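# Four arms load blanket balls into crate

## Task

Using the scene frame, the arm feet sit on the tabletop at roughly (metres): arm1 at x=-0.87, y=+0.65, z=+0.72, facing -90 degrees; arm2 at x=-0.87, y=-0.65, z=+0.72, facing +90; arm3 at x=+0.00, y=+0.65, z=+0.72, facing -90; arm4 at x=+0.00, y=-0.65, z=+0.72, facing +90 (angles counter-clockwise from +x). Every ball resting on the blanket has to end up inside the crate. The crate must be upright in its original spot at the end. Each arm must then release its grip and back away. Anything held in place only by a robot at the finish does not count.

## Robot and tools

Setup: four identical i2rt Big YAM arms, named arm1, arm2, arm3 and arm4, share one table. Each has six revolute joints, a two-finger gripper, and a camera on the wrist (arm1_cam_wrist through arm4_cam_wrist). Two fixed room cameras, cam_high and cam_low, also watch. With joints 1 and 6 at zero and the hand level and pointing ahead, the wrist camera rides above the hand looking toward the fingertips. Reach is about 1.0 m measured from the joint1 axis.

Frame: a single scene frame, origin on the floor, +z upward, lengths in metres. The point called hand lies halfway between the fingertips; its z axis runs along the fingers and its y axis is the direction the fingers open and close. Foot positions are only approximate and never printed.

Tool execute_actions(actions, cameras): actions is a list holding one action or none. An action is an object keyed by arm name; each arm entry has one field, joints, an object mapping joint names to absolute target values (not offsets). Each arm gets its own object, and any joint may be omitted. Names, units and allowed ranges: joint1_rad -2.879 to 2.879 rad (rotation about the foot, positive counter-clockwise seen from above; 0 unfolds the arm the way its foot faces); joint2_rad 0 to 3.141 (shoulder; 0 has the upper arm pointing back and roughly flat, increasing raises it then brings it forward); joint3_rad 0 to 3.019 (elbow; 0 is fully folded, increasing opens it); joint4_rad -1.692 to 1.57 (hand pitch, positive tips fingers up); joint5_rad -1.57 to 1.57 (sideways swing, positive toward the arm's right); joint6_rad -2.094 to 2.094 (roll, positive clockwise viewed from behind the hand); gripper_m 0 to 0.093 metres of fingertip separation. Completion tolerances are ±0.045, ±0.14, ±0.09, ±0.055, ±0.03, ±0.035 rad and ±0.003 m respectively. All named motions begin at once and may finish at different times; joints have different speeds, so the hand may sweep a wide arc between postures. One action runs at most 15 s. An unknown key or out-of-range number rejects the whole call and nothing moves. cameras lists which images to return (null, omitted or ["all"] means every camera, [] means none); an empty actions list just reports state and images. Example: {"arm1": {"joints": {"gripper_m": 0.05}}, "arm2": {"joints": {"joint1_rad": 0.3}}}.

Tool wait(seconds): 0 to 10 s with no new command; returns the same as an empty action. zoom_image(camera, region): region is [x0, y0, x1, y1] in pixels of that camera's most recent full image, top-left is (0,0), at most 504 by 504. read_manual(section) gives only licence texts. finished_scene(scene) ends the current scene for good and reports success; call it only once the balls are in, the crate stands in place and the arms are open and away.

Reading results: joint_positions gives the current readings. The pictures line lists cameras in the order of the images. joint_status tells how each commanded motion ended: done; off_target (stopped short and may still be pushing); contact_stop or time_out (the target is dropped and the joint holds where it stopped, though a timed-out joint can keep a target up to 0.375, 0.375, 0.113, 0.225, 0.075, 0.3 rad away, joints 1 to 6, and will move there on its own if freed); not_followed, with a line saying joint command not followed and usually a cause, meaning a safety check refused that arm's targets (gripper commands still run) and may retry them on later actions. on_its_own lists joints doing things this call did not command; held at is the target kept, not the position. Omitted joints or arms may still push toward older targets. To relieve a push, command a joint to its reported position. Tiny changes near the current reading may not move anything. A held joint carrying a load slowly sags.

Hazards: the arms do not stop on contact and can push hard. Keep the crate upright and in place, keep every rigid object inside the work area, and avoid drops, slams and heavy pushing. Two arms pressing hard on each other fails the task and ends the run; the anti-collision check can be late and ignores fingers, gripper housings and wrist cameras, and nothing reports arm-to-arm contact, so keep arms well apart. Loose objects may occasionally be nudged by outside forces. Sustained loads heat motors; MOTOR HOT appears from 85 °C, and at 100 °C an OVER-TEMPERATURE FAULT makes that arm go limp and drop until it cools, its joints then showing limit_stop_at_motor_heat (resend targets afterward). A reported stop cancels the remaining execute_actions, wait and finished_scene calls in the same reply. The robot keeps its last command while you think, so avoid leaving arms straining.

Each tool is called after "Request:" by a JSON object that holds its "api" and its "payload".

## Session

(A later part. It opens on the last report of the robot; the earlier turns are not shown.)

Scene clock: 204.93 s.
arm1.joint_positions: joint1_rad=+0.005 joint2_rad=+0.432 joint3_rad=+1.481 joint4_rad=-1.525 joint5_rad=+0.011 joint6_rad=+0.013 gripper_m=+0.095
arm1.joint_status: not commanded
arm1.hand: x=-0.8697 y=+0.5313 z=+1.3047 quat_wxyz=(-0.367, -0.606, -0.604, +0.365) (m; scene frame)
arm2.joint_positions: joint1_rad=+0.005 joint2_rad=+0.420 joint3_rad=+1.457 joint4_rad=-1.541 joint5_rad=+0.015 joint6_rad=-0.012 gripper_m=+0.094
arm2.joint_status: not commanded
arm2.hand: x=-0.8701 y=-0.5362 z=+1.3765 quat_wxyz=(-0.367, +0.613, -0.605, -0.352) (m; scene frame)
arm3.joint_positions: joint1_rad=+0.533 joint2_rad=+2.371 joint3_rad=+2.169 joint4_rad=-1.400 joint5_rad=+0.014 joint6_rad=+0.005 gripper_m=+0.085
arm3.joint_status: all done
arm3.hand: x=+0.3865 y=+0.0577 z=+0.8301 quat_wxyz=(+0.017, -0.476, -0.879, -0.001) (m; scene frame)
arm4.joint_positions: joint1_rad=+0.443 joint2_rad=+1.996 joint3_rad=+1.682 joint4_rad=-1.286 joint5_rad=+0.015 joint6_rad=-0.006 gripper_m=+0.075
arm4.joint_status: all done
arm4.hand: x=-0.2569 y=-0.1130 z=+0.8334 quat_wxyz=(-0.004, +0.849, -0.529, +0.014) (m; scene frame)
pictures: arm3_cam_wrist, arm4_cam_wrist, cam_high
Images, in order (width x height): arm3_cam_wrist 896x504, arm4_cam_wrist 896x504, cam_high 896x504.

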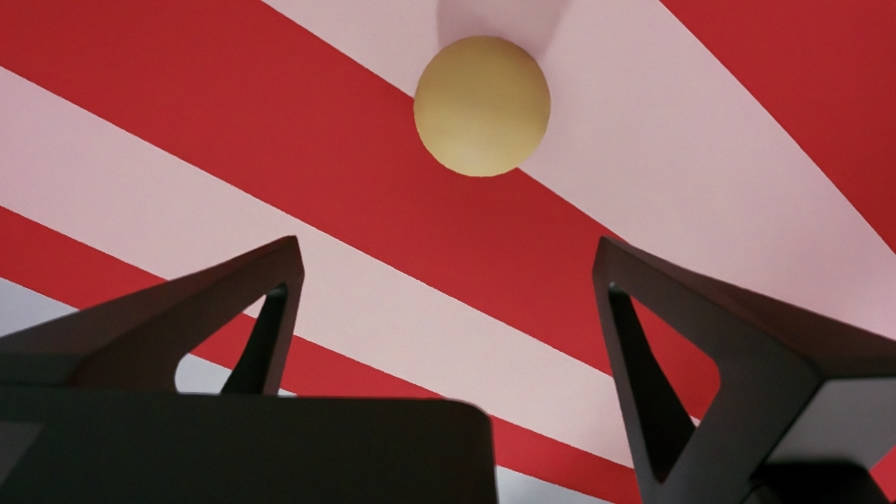

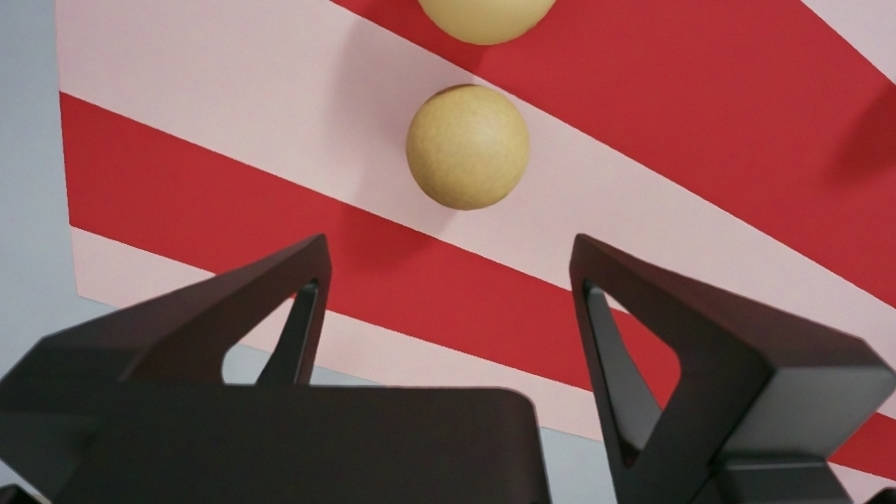

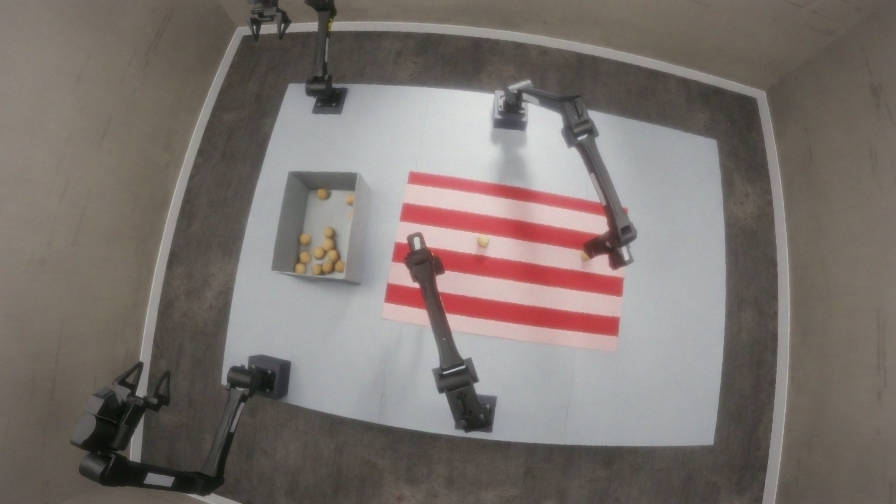

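Request:
{"api": "execute_actions", "payload": {"actions": [{"arm4":{"joints":{"joint1_rad":0.428,"joint2_rad":2.08,"joint3_rad":1.558,"joint4_rad":-1.052}},"arm3":{"joints":{"joint1_rad":0.514,"joint2_rad":2.471,"joint3_rad":2.137,"joint4_rad":-1.237}}}], "cameras": []}}

Request:
{"api": "execute_actions", "payload": {"actions": [{"arm3":{"joints":{"gripper_m":0.03}},"arm4":{"joints":{"gripper_m":0.03}}}], "cameras": []}}

Request:
{"api": "execute_actions", "payload": {"actions": [{"arm4":{"joints":{"joint1_rad":0.865,"joint2_rad":1.5,"joint3_rad":1.6,"joint4_rad":-1.3}},"arm3":{"joints":{"joint1_rad":-0.89,"joint2_rad":1.5,"joint3_rad":1.6,"joint4_rad":-1.3}}}], "cameras": []}}

Request:
{"api": "execute_actions", "payload": {"actions": [{"arm4":{"joints":{"joint2_rad":2.21,"joint3_rad":2.334,"joint4_rad":-0.724}},"arm3":{"joints":{"joint2_rad":2.235,"joint3_rad":2.404,"joint4_rad":-0.954}}}], "cameras": []}}

Request:
{"api": "execute_actions", "payload": {"actions": [{"arm4":{"joints":{"gripper_m":0.085}},"arm3":{"joints":{"gripper_m":0.085}}}], "cameras": []}}

Request:
{"api": "execute_actions", "payload": {"actions": [{"arm4":{"joints":{"joint2_rad":1.5,"joint3_rad":1.6,"joint4_rad":-1.3}},"arm3":{"joints":{"joint2_rad":1.5,"joint3_rad":1.6,"joint4_rad":-1.3}}}], "cameras": []}}

Request:
{"api": "execute_actions", "payload": {"actions": [{"arm4":{"joints":{"joint1_rad":0.422}},"arm3":{"joints":{"joint1_rad":-0.138}}}], "cameras": []}}

Request:
{"api": "execute_actions", "payload": {"actions": [{"arm4":{"joints":{"joint2_rad":2.13,"joint3_rad":1.985,"joint4_rad":-1.386}},"arm3":{"joints":{"joint2_rad":2.064,"joint3_rad":1.696,"joint4_rad":-1.183}}}], "cameras": ["arm3_cam_wrist","arm4_cam_wrist"]}}

Scene clock: 215.40 s.
arm1.joint_positions: joint1_rad=+0.005 joint2_rad=+0.432 joint3_rad=+1.481 joint4_rad=-1.525 joint5_rad=+0.011 joint6_rad=+0.013 gripper_m=+0.095
arm1.joint_status: not commanded
arm1.hand: x=-0.8697 y=+0.5313 z=+1.3047 quat_wxyz=(-0.367, -0.606, -0.604, +0.365) (m; scene frame)
arm2.joint_positions: joint1_rad=+0.005 joint2_rad=+0.420 joint3_rad=+1.457 joint4_rad=-1.541 joint5_rad=+0.015 joint6_rad=-0.012 gripper_m=+0.094
arm2.joint_status: not commanded
arm2.hand: x=-0.8701 y=-0.5362 z=+1.3765 quat_wxyz=(-0.367, +0.613, -0.605, -0.352) (m; scene frame)
arm3.joint_positions: joint1_rad=+0.516 joint2_rad=+2.469 joint3_rad=+2.136 joint4_rad=-1.246 joint5_rad=+0.014 joint6_rad=+0.005 gripper_m=+0.085
arm3.joint_status: all done
arm3.hand: x=+0.3830 y=+0.0413 z=+0.7492 quat_wxyz=(+0.007, -0.484, -0.875, +0.005) (m; scene frame)
arm4.joint_positions: joint1_rad=+0.434 joint2_rad=+2.066 joint3_rad=+1.559 joint4_rad=-1.062 joint5_rad=+0.015 joint6_rad=-0.006 gripper_m=+0.075
arm4.joint_status: all done
arm4.hand: x=-0.2519 y=-0.1097 z=+0.7498 quat_wxyz=(-0.012, +0.846, -0.533, +0.001) (m; scene frame)
pictures: none
No camera images: the call's "cameras" was empty. Leave "cameras" out to get every camera's image.

Scene clock: 216.00 s.
arm1.joint_positions: joint1_rad=+0.005 joint2_rad=+0.432 joint3_rad=+1.481 joint4_rad=-1.525 joint5_rad=+0.011 joint6_rad=+0.013 gripper_m=+0.095
arm1.joint_status: not commanded
arm1.hand: x=-0.8697 y=+0.5313 z=+1.3047 quat_wxyz=(-0.367, -0.606, -0.604, +0.365) (m; scene frame)
arm2.joint_positions: joint1_rad=+0.005 joint2_rad=+0.420 joint3_rad=+1.457 joint4_rad=-1.541 joint5_rad=+0.015 joint6_rad=-0.012 gripper_m=+0.094
arm2.joint_status: not commanded
arm2.hand: x=-0.8701 y=-0.5362 z=+1.3765 quat_wxyz=(-0.367, +0.613, -0.605, -0.352) (m; scene frame)
arm3.joint_positions: joint1_rad=+0.516 joint2_rad=+2.469 joint3_rad=+2.136 joint4_rad=-1.246 joint5_rad=+0.014 joint6_rad=+0.005 gripper_m=+0.047
arm3.joint_status: gripper_m off_target (ended at +0.047, target +0.030)
arm3.hand: x=+0.3829 y=+0.0412 z=+0.7492 quat_wxyz=(+0.007, -0.484, -0.875, +0.005) (m; scene frame)
arm4.joint_positions: joint1_rad=+0.434 joint2_rad=+2.066 joint3_rad=+1.559 joint4_rad=-1.062 joint5_rad=+0.015 joint6_rad=-0.006 gripper_m=+0.046
arm4.joint_status: gripper_m off_target (ended at +0.046, target +0.030)
arm4.hand: x=-0.2519 y=-0.1097 z=+0.7498 quat_wxyz=(-0.012, +0.846, -0.533, +0.001) (m; scene frame)
pictures: none
No camera images: the call's "cameras" was empty. Leave "cameras" out to get every camera's image.

Scene clock: 217.80 s.
arm1.joint_positions: joint1_rad=+0.005 joint2_rad=+0.432 joint3_rad=+1.481 joint4_rad=-1.525 joint5_rad=+0.011 joint6_rad=+0.013 gripper_m=+0.095
arm1.joint_status: not commanded
arm1.hand: x=-0.8697 y=+0.5313 z=+1.3047 quat_wxyz=(-0.367, -0.606, -0.604, +0.365) (m; scene frame)
arm2.joint_positions: joint1_rad=+0.005 joint2_rad=+0.420 joint3_rad=+1.457 joint4_rad=-1.541 joint5_rad=+0.015 joint6_rad=-0.012 gripper_m=+0.094
arm2.joint_status: not commanded
arm2.hand: x=-0.8701 y=-0.5362 z=+1.3765 quat_wxyz=(-0.367, +0.613, -0.605, -0.352) (m; scene frame)
arm3.joint_positions: joint1_rad=-0.896 joint2_rad=+1.503 joint3_rad=+1.599 joint4_rad=-1.292 joint5_rad=+0.018 joint6_rad=+0.005 gripper_m=+0.047
arm3.joint_status: all done
arm3.hand: x=-0.4022 y=+0.2992 z=+1.1280 quat_wxyz=(-0.058, -0.920, -0.344, +0.178) (m; scene frame)
arm4.joint_positions: joint1_rad=+0.859 joint2_rad=+1.495 joint3_rad=+1.578 joint4_rad=-1.292 joint5_rad=+0.013 joint6_rad=-0.006 gripper_m=+0.046
arm4.joint_status: all done
arm4.hand: x=-0.4014 y=-0.3090 z=+1.0619 quat_wxyz=(-0.074, +0.924, -0.337, -0.167) (m; scene frame)
pictures: none
No camera images: the call's "cameras" was empty. Leave "cameras" out to get every camera's image.

Scene clock: 219.53 s.
arm1.joint_positions: joint1_rad=+0.005 joint2_rad=+0.432 joint3_rad=+1.481 joint4_rad=-1.525 joint5_rad=+0.011 joint6_rad=+0.013 gripper_m=+0.095
arm1.joint_status: not commanded
arm1.hand: x=-0.8697 y=+0.5313 z=+1.3047 quat_wxyz=(-0.367, -0.606, -0.604, +0.365) (m; scene frame)
arm2.joint_positions: joint1_rad=+0.005 joint2_rad=+0.420 joint3_rad=+1.457 joint4_rad=-1.541 joint5_rad=+0.015 joint6_rad=-0.012 gripper_m=+0.094
arm2.joint_status: not commanded
arm2.hand: x=-0.8701 y=-0.5362 z=+1.3765 quat_wxyz=(-0.367, +0.613, -0.605, -0.352) (m; scene frame)
arm3.joint_positions: joint1_rad=-0.896 joint2_rad=+2.251 joint3_rad=+2.341 joint4_rad=-0.967 joint5_rad=+0.018 joint6_rad=+0.005 gripper_m=+0.047
arm3.joint_status: all done
arm3.hand: x=-0.6394 y=+0.0896 z=+1.0350 quat_wxyz=(-0.113, -0.881, -0.328, +0.321) (m; scene frame)
arm4.joint_positions: joint1_rad=+0.859 joint2_rad=+2.225 joint3_rad=+2.269 joint4_rad=-0.739 joint5_rad=+0.013 joint6_rad=-0.006 gripper_m=+0.046
arm4.joint_status: all done
arm4.hand: x=-0.6665 y=-0.0829 z=+0.9979 quat_wxyz=(-0.158, +0.850, -0.310, -0.396) (m; scene frame)
pictures: none
No camera images: the call's "cameras" was empty. Leave "cameras" out to get every camera's image.

Scene clock: 220.13 s.
arm1.joint_positions: joint1_rad=+0.005 joint2_rad=+0.432 joint3_rad=+1.481 joint4_rad=-1.525 joint5_rad=+0.011 joint6_rad=+0.013 gripper_m=+0.095
arm1.joint_status: not commanded
arm1.hand: x=-0.8697 y=+0.5313 z=+1.3047 quat_wxyz=(-0.367, -0.606, -0.604, +0.365) (m; scene frame)
arm2.joint_positions: joint1_rad=+0.005 joint2_rad=+0.420 joint3_rad=+1.457 joint4_rad=-1.541 joint5_rad=+0.015 joint6_rad=-0.012 gripper_m=+0.094
arm2.joint_status: not commanded
arm2.hand: x=-0.8701 y=-0.5362 z=+1.3765 quat_wxyz=(-0.367, +0.613, -0.605, -0.352) (m; scene frame)
arm3.joint_positions: joint1_rad=-0.896 joint2_rad=+2.251 joint3_rad=+2.341 joint4_rad=-0.967 joint5_rad=+0.018 joint6_rad=+0.005 gripper_m=+0.085
arm3.joint_status: all done
arm3.hand: x=-0.6394 y=+0.0896 z=+1.0350 quat_wxyz=(-0.113, -0.881, -0.328, +0.321) (m; scene frame)
arm4.joint_positions: joint1_rad=+0.859 joint2_rad=+2.225 joint3_rad=+2.269 joint4_rad=-0.739 joint5_rad=+0.013 joint6_rad=-0.006 gripper_m=+0.085
arm4.joint_status: all done
arm4.hand: x=-0.6665 y=-0.0829 z=+0.9979 quat_wxyz=(-0.158, +0.850, -0.310, -0.396) (m; scene frame)
pictures: none
No camera images: the call's "cameras" was empty. Leave "cameras" out to get every camera's image.

Scene clock: 221.70 s.
arm1.joint_positions: joint1_rad=+0.005 joint2_rad=+0.432 joint3_rad=+1.481 joint4_rad=-1.525 joint5_rad=+0.011 joint6_rad=+0.013 gripper_m=+0.095
arm1.joint_status: not commanded
arm1.hand: x=-0.8697 y=+0.5313 z=+1.3047 quat_wxyz=(-0.367, -0.606, -0.604, +0.365) (m; scene frame)
arm2.joint_positions: joint1_rad=+0.005 joint2_rad=+0.420 joint3_rad=+1.457 joint4_rad=-1.541 joint5_rad=+0.015 joint6_rad=-0.012 gripper_m=+0.094
arm2.joint_status: not commanded
arm2.hand: x=-0.8701 y=-0.5362 z=+1.3765 quat_wxyz=(-0.367, +0.613, -0.605, -0.352) (m; scene frame)
arm3.joint_positions: joint1_rad=-0.896 joint2_rad=+1.506 joint3_rad=+1.598 joint4_rad=-1.293 joint5_rad=+0.018 joint6_rad=+0.005 gripper_m=+0.085
arm3.joint_status: all done
arm3.hand: x=-0.4024 y=+0.2991 z=+1.1263 quat_wxyz=(-0.057, -0.920, -0.344, +0.176) (m; scene frame)
arm4.joint_positions: joint1_rad=+0.859 joint2_rad=+1.489 joint3_rad=+1.604 joint4_rad=-1.293 joint5_rad=+0.013 joint6_rad=-0.006 gripper_m=+0.085
arm4.joint_status: all done
arm4.hand: x=-0.4040 y=-0.3070 z=+1.0775 quat_wxyz=(-0.079, +0.921, -0.336, -0.182) (m; scene frame)
pictures: none
No camera images: the call's "cameras" was empty. Leave "cameras" out to get every camera's image.

Scene clock: 223.13 s.
arm1.joint_positions: joint1_rad=+0.005 joint2_rad=+0.432 joint3_rad=+1.481 joint4_rad=-1.525 joint5_rad=+0.011 joint6_rad=+0.013 gripper_m=+0.095
arm1.joint_status: not commanded
arm1.hand: x=-0.8697 y=+0.5313 z=+1.3047 quat_wxyz=(-0.367, -0.606, -0.604, +0.365) (m; scene frame)
arm2.joint_positions: joint1_rad=+0.005 joint2_rad=+0.420 joint3_rad=+1.457 joint4_rad=-1.541 joint5_rad=+0.015 joint6_rad=-0.012 gripper_m=+0.094
arm2.joint_status: not commanded
arm2.hand: x=-0.8701 y=-0.5362 z=+1.3765 quat_wxyz=(-0.367, +0.613, -0.605, -0.352) (m; scene frame)
arm3.joint_positions: joint1_rad=-0.132 joint2_rad=+1.506 joint3_rad=+1.598 joint4_rad=-1.293 joint5_rad=+0.014 joint6_rad=+0.005 gripper_m=+0.085
arm3.joint_status: all done
arm3.hand: x=-0.0467 y=+0.1180 z=+1.1261 quat_wxyz=(-0.120, -0.725, -0.663, +0.140) (m; scene frame)
arm4.joint_positions: joint1_rad=+0.419 joint2_rad=+1.489 joint3_rad=+1.604 joint4_rad=-1.293 joint5_rad=+0.015 joint6_rad=-0.006 gripper_m=+0.085
arm4.joint_status: all done
arm4.hand: x=-0.2180 y=-0.1681 z=+1.0793 quat_wxyz=(-0.117, +0.825, -0.529, -0.162) (m; scene frame)
pictures: none
No camera images: the call's "cameras" was empty. Leave "cameras" out to get every camera's image.

Scene clock: 224.67 s.
arm1.joint_positions: joint1_rad=+0.005 joint2_rad=+0.432 joint3_rad=+1.481 joint4_rad=-1.525 joint5_rad=+0.011 joint6_rad=+0.013 gripper_m=+0.095
arm1.joint_status: not commanded
arm1.hand: x=-0.8697 y=+0.5313 z=+1.3047 quat_wxyz=(-0.367, -0.606, -0.604, +0.365) (m; scene frame)
arm2.joint_positions: joint1_rad=+0.005 joint2_rad=+0.420 joint3_rad=+1.457 joint4_rad=-1.541 joint5_rad=+0.015 joint6_rad=-0.012 gripper_m=+0.094
arm2.joint_status: not commanded
arm2.hand: x=-0.8701 y=-0.5362 z=+1.3765 quat_wxyz=(-0.367, +0.613, -0.605, -0.352) (m; scene frame)
arm3.joint_positions: joint1_rad=-0.132 joint2_rad=+2.069 joint3_rad=+1.676 joint4_rad=-1.189 joint5_rad=+0.014 joint6_rad=+0.005 gripper_m=+0.085
arm3.joint_status: all done
arm3.hand: x=-0.0535 y=+0.0398 z=+0.8460 quat_wxyz=(+0.009, -0.737, -0.676, +0.001) (m; scene frame)
arm4.joint_positions: joint1_rad=+0.419 joint2_rad=+2.158 joint3_rad=+1.932 joint4_rad=-1.380 joint5_rad=+0.015 joint6_rad=-0.006 gripper_m=+0.085
arm4.joint_status: all done
arm4.hand: x=-0.2672 y=-0.0563 z=+0.8271 quat_wxyz=(-0.002, +0.842, -0.539, +0.016) (m; scene frame)
pictures: arm3_cam_wrist, arm4_cam_wrist
Images, in order (width x height): arm3_cam_wrist 896x504, arm4_cam_wrist 896x504.

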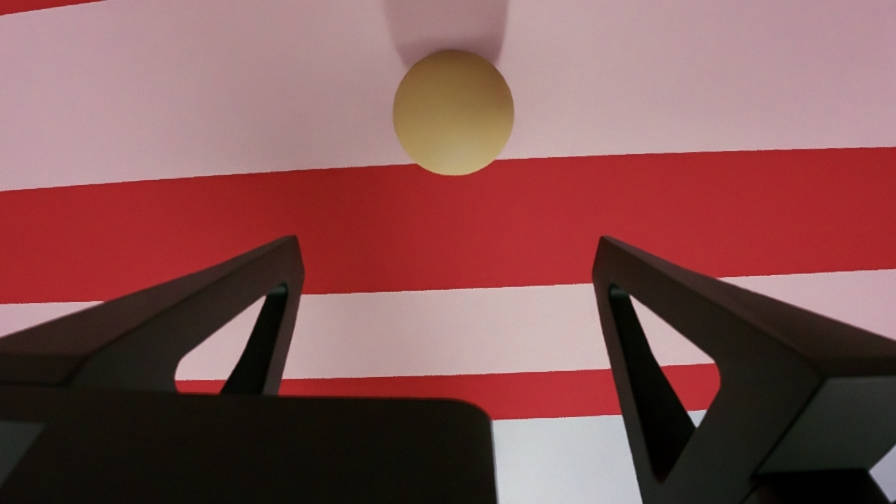

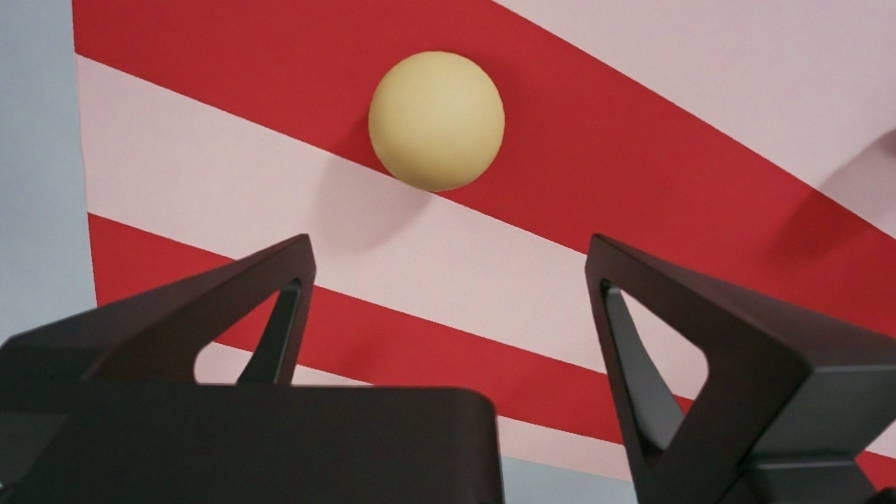

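Request:
{"api": "execute_actions", "payload": {"actions": [{"arm3":{"joints":{"joint2_rad":2.21,"joint3_rad":1.645,"joint4_rad":-1.005}},"arm4":{"joints":{"joint1_rad":0.425,"joint2_rad":2.24,"joint3_rad":1.84,"joint4_rad":-1.17}}}], "cameras": ["arm3_cam_wrist","arm4_cam_wrist"]}}

Request:
{"api": "execute_actions", "payload": {"actions": [{"arm3":{"joints":{"gripper_m":0.03}},"arm4":{"joints":{"gripper_m":0.03}}}], "cameras": []}}

Scene clock: 237.10 s.
arm1.joint_positions: joint1_rad=+0.005 joint2_rad=+0.432 joint3_rad=+1.481 joint4_rad=-1.525 joint5_rad=+0.011 joint6_rad=+0.013 gripper_m=+0.095
arm1.joint_status: not commanded
arm1.hand: x=-0.8697 y=+0.5313 z=+1.3047 quat_wxyz=(-0.367, -0.606, -0.604, +0.365) (m; scene frame)
arm2.joint_positions: joint1_rad=+0.005 joint2_rad=+0.420 joint3_rad=+1.457 joint4_rad=-1.541 joint5_rad=+0.015 joint6_rad=-0.012 gripper_m=+0.094
arm2.joint_status: not commanded
arm2.hand: x=-0.8701 y=-0.5362 z=+1.3765 quat_wxyz=(-0.367, +0.613, -0.605, -0.352) (m; scene frame)
arm3.joint_positions: joint1_rad=-0.132 joint2_rad=+2.212 joint3_rad=+1.643 joint4_rad=-1.013 joint5_rad=+0.014 joint6_rad=+0.005 gripper_m=+0.085
arm3.joint_status: all done
arm3.hand: x=-0.0544 y=+0.0305 z=+0.7488 quat_wxyz=(+0.009, -0.737, -0.676, +0.001) (m; scene frame)
arm4.joint_positions: joint1_rad=+0.419 joint2_rad=+2.224 joint3_rad=+1.843 joint4_rad=-1.180 joint5_rad=+0.014 joint6_rad=-0.006 gripper_m=+0.085
arm4.joint_status: all done
arm4.hand: x=-0.2720 y=-0.0457 z=+0.7519 quat_wxyz=(-0.013, +0.843, -0.538, -0.002) (m; scene frame)
pictures: arm3_cam_wrist, arm4_cam_wrist
Images, in order (width x height): arm3_cam_wrist 896x504, arm4_cam_wrist 896x504.

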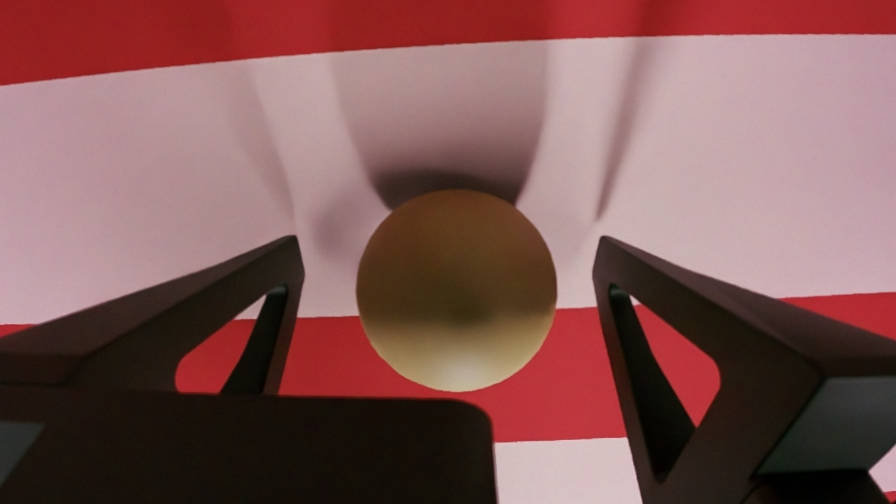

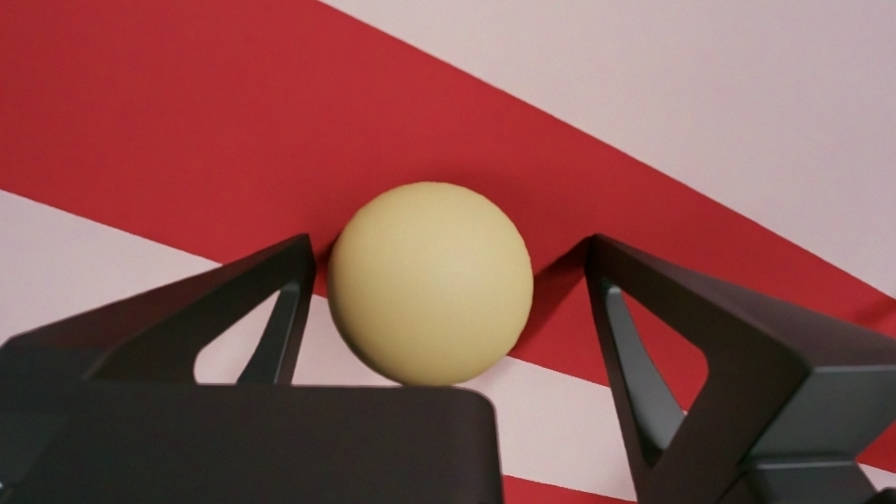

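Scene clock: 237.70 s.
arm1.joint_positions: joint1_rad=+0.005 joint2_rad=+0.432 joint3_rad=+1.481 joint4_rad=-1.525 joint5_rad=+0.011 joint6_rad=+0.013 gripper_m=+0.095
arm1.joint_status: not commanded
arm1.hand: x=-0.8697 y=+0.5313 z=+1.3047 quat_wxyz=(-0.367, -0.606, -0.604, +0.365) (m; scene frame)
arm2.joint_positions: joint1_rad=+0.005 joint2_rad=+0.420 joint3_rad=+1.457 joint4_rad=-1.541 joint5_rad=+0.015 joint6_rad=-0.012 gripper_m=+0.094
arm2.joint_status: not commanded
arm2.hand: x=-0.8701 y=-0.5362 z=+1.3765 quat_wxyz=(-0.367, +0.613, -0.605, -0.352) (m; scene frame)
arm3.joint_positions: joint1_rad=-0.132 joint2_rad=+2.212 joint3_rad=+1.643 joint4_rad=-1.013 joint5_rad=+0.014 joint6_rad=+0.005 gripper_m=+0.047
arm3.joint_status: gripper_m off_target (ended at +0.047, target +0.030)
arm3.hand: x=-0.0544 y=+0.0305 z=+0.7488 quat_wxyz=(+0.009, -0.737, -0.676, +0.001) (m; scene frame)
arm4.joint_positions: joint1_rad=+0.419 joint2_rad=+2.224 joint3_rad=+1.843 joint4_rad=-1.180 joint5_rad=+0.014 joint6_rad=-0.006 gripper_m=+0.047
arm4.joint_status: gripper_m off_target (ended at +0.047, target +0.030)
arm4.hand: x=-0.2720 y=-0.0457 z=+0.7519 quat_wxyz=(-0.013, +0.843, -0.538, -0.002) (m; scene frame)
pictures: none
No camera images: the call's "cameras" was empty. Leave "cameras" out to get every camera's image.

Request:
{"api": "execute_actions", "payload": {"actions": [{"arm3":{"joints":{"joint2_rad":1.5,"joint3_rad":1.6,"joint4_rad":-1.3}},"arm4":{"joints":{"joint1_rad":0.865,"joint2_rad":1.5,"joint3_rad":1.6,"joint4_rad":-1.3}}}], "cameras": []}}

Request:
{"api": "execute_actions", "payload": {"actions": [{"arm3":{"joints":{"joint1_rad":-0.89}}}], "cameras": []}}

Request:
{"api": "execute_actions", "payload": {"actions": [{"arm3":{"joints":{"joint2_rad":2.235,"joint3_rad":2.404,"joint4_rad":-0.954}},"arm4":{"joints":{"joint2_rad":2.21,"joint3_rad":2.334,"joint4_rad":-0.724}}}], "cameras": ["cam_high"]}}

Scene clock: 243.57 s.
arm1.joint_positions: joint1_rad=+0.005 joint2_rad=+0.432 joint3_rad=+1.481 joint4_rad=-1.525 joint5_rad=+0.011 joint6_rad=+0.013 gripper_m=+0.095
arm1.joint_status: not commanded
arm1.hand: x=-0.8697 y=+0.5313 z=+1.3047 quat_wxyz=(-0.367, -0.606, -0.604, +0.365) (m; scene frame)
arm2.joint_positions: joint1_rad=+0.005 joint2_rad=+0.420 joint3_rad=+1.457 joint4_rad=-1.541 joint5_rad=+0.015 joint6_rad=-0.012 gripper_m=+0.094
arm2.joint_status: not commanded
arm2.hand: x=-0.8701 y=-0.5362 z=+1.3765 quat_wxyz=(-0.367, +0.613, -0.605, -0.352) (m; scene frame)
arm3.joint_positions: joint1_rad=-0.132 joint2_rad=+1.508 joint3_rad=+1.583 joint4_rad=-1.292 joint5_rad=+0.014 joint6_rad=+0.005 gripper_m=+0.047
arm3.joint_status: all done
arm3.hand: x=-0.0466 y=+0.1203 z=+1.1177 quat_wxyz=(-0.114, -0.727, -0.664, +0.134) (m; scene frame)
arm4.joint_positions: joint1_rad=+0.858 joint2_rad=+1.499 joint3_rad=+1.590 joint4_rad=-1.293 joint5_rad=+0.013 joint6_rad=-0.006 gripper_m=+0.047
arm4.joint_status: all done
arm4.hand: x=-0.4035 y=-0.3070 z=+1.0662 quat_wxyz=(-0.075, +0.923, -0.337, -0.171) (m; scene frame)
pictures: none
No camera images: the call's "cameras" was empty. Leave "cameras" out to get every camera's image.

Scene clock: 245.00 s.
arm1.joint_positions: joint1_rad=+0.005 joint2_rad=+0.432 joint3_rad=+1.481 joint4_rad=-1.525 joint5_rad=+0.011 joint6_rad=+0.013 gripper_m=+0.095
arm1.joint_status: not commanded
arm1.hand: x=-0.8697 y=+0.5313 z=+1.3047 quat_wxyz=(-0.367, -0.606, -0.604, +0.365) (m; scene frame)
arm2.joint_positions: joint1_rad=+0.005 joint2_rad=+0.420 joint3_rad=+1.457 joint4_rad=-1.541 joint5_rad=+0.015 joint6_rad=-0.012 gripper_m=+0.094
arm2.joint_status: not commanded
arm2.hand: x=-0.8701 y=-0.5362 z=+1.3765 quat_wxyz=(-0.367, +0.613, -0.605, -0.352) (m; scene frame)
arm3.joint_positions: joint1_rad=-0.896 joint2_rad=+1.508 joint3_rad=+1.583 joint4_rad=-1.292 joint5_rad=+0.015 joint6_rad=+0.005 gripper_m=+0.047
arm3.joint_status: all done
arm3.hand: x=-0.4001 y=+0.3000 z=+1.1180 quat_wxyz=(-0.056, -0.922, -0.345, +0.167) (m; scene frame)
arm4.joint_positions: joint1_rad=+0.858 joint2_rad=+1.499 joint3_rad=+1.590 joint4_rad=-1.293 joint5_rad=+0.013 joint6_rad=-0.006 gripper_m=+0.047
arm4.joint_status: not commanded
arm4.hand: x=-0.4035 y=-0.3070 z=+1.0662 quat_wxyz=(-0.075, +0.923, -0.337, -0.171) (m; scene frame)
pictures: none
No camera images: the call's "cameras" was empty. Leave "cameras" out to get every camera's image.

Scene clock: 246.73 s.
arm1.joint_positions: joint1_rad=+0.005 joint2_rad=+0.432 joint3_rad=+1.481 joint4_rad=-1.525 joint5_rad=+0.011 joint6_rad=+0.013 gripper_m=+0.095
arm1.joint_status: not commanded
arm1.hand: x=-0.8697 y=+0.5313 z=+1.3047 quat_wxyz=(-0.367, -0.606, -0.604, +0.365) (m; scene frame)
arm2.joint_positions: joint1_rad=+0.005 joint2_rad=+0.420 joint3_rad=+1.457 joint4_rad=-1.541 joint5_rad=+0.015 joint6_rad=-0.012 gripper_m=+0.094
arm2.joint_status: not commanded
arm2.hand: x=-0.8701 y=-0.5362 z=+1.3765 quat_wxyz=(-0.367, +0.613, -0.605, -0.352) (m; scene frame)
arm3.joint_positions: joint1_rad=-0.896 joint2_rad=+2.250 joint3_rad=+2.342 joint4_rad=-0.967 joint5_rad=+0.015 joint6_rad=+0.005 gripper_m=+0.047
arm3.joint_status: all done
arm3.hand: x=-0.6388 y=+0.0889 z=+1.0364 quat_wxyz=(-0.115, -0.881, -0.329, +0.321) (m; scene frame)
arm4.joint_positions: joint1_rad=+0.858 joint2_rad=+2.225 joint3_rad=+2.269 joint4_rad=-0.739 joint5_rad=+0.013 joint6_rad=-0.006 gripper_m=+0.047
arm4.joint_status: all done
arm4.hand: x=-0.6662 y=-0.0827 z=+0.9982 quat_wxyz=(-0.158, +0.849, -0.310, -0.396) (m; scene frame)
pictures: cam_high
Images, in order (width x height): cam_high 896x504.

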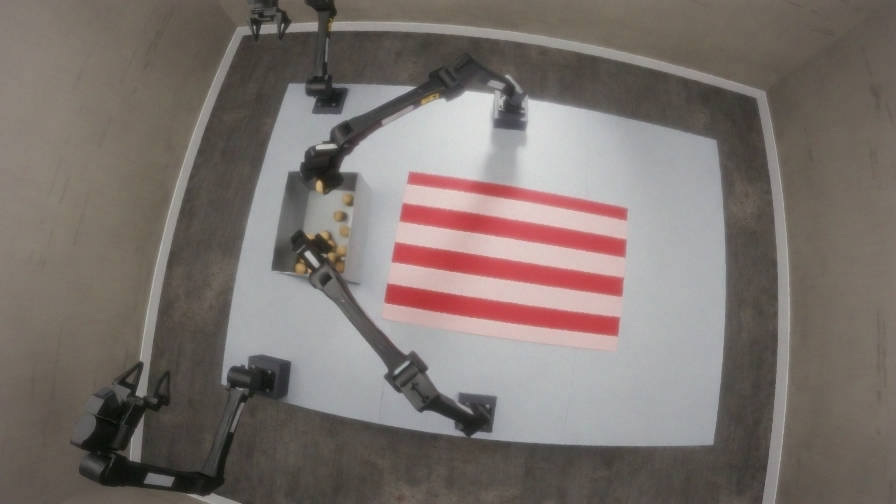

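Request:
{"api": "execute_actions", "payload": {"actions": [{"arm3":{"joints":{"gripper_m":0.085}},"arm4":{"joints":{"gripper_m":0.085}}}], "cameras": []}}

Request:
{"api": "execute_actions", "payload": {"actions": [{"arm3":{"joints":{"joint2_rad":1.0,"joint3_rad":1.5,"joint4_rad":-1.3}},"arm4":{"joints":{"joint2_rad":1.0,"joint3_rad":1.5,"joint4_rad":-1.3}}}], "cameras": ["cam_high","cam_low"]}}

Scene clock: 250.07 s.
arm1.joint_positions: joint1_rad=+0.005 joint2_rad=+0.432 joint3_rad=+1.481 joint4_rad=-1.525 joint5_rad=+0.011 joint6_rad=+0.013 gripper_m=+0.095
arm1.joint_status: not commanded
arm1.hand: x=-0.8697 y=+0.5313 z=+1.3047 quat_wxyz=(-0.367, -0.606, -0.604, +0.365) (m; scene frame)
arm2.joint_positions: joint1_rad=+0.005 joint2_rad=+0.420 joint3_rad=+1.457 joint4_rad=-1.541 joint5_rad=+0.015 joint6_rad=-0.012 gripper_m=+0.094
arm2.joint_status: not commanded
arm2.hand: x=-0.8701 y=-0.5362 z=+1.3765 quat_wxyz=(-0.367, +0.613, -0.605, -0.352) (m; scene frame)
arm3.joint_positions: joint1_rad=-0.896 joint2_rad=+2.250 joint3_rad=+2.342 joint4_rad=-0.967 joint5_rad=+0.015 joint6_rad=+0.005 gripper_m=+0.085
arm3.joint_status: all done
arm3.hand: x=-0.6388 y=+0.0889 z=+1.0364 quat_wxyz=(-0.115, -0.881, -0.329, +0.321) (m; scene frame)
arm4.joint_positions: joint1_rad=+0.858 joint2_rad=+2.225 joint3_rad=+2.269 joint4_rad=-0.739 joint5_rad=+0.013 joint6_rad=-0.006 gripper_m=+0.085
arm4.joint_status: all done
arm4.hand: x=-0.6662 y=-0.0827 z=+0.9982 quat_wxyz=(-0.158, +0.849, -0.310, -0.396) (m; scene frame)
pictures: none
No camera images: the call's "cameras" was empty. Leave "cameras" out to get every camera's image.

Scene clock: 251.93 s.
arm1.joint_positions: joint1_rad=+0.005 joint2_rad=+0.432 joint3_rad=+1.481 joint4_rad=-1.525 joint5_rad=+0.011 joint6_rad=+0.013 gripper_m=+0.095
arm1.joint_status: not commanded
arm1.hand: x=-0.8697 y=+0.5313 z=+1.3047 quat_wxyz=(-0.367, -0.606, -0.604, +0.365) (m; scene frame)
arm2.joint_positions: joint1_rad=+0.005 joint2_rad=+0.420 joint3_rad=+1.457 joint4_rad=-1.541 joint5_rad=+0.015 joint6_rad=-0.012 gripper_m=+0.094
arm2.joint_status: not commanded
arm2.hand: x=-0.8701 y=-0.5362 z=+1.3765 quat_wxyz=(-0.367, +0.613, -0.605, -0.352) (m; scene frame)
arm3.joint_positions: joint1_rad=-0.896 joint2_rad=+0.996 joint3_rad=+1.503 joint4_rad=-1.293 joint5_rad=+0.015 joint6_rad=+0.005 gripper_m=+0.085
arm3.joint_status: all done
arm3.hand: x=-0.2867 y=+0.4003 z=+1.3040 quat_wxyz=(-0.130, -0.866, -0.323, +0.360) (m; scene frame)
arm4.joint_positions: joint1_rad=+0.858 joint2_rad=+0.990 joint3_rad=+1.506 joint4_rad=-1.293 joint5_rad=+0.013 joint6_rad=-0.006 gripper_m=+0.085
arm4.joint_status: all done
arm4.hand: x=-0.2872 y=-0.4082 z=+1.2469 quat_wxyz=(-0.145, +0.865, -0.316, -0.362) (m; scene frame)
pictures: cam_high, cam_low
Images, in order (width x height): cam_high 896x504, cam_low 896x504.

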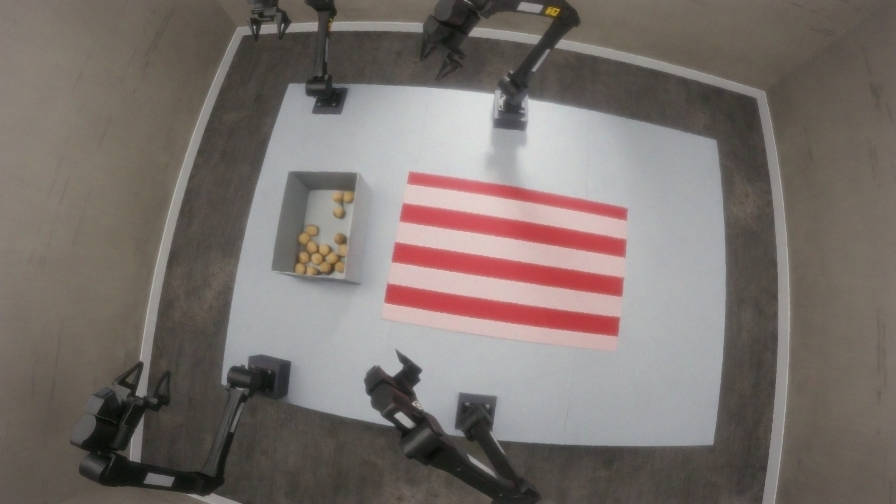

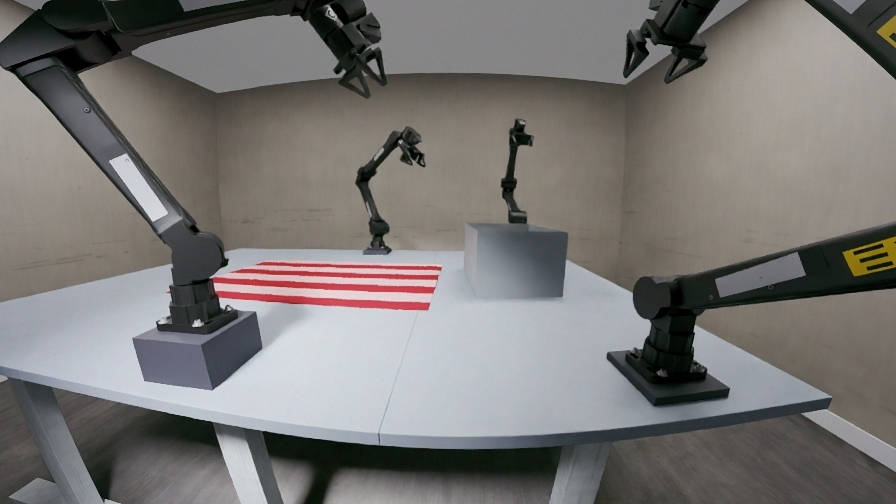

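Request:
{"api": "finished_scene", "payload": {"scene": 2}}

The scene is finished: the task was done.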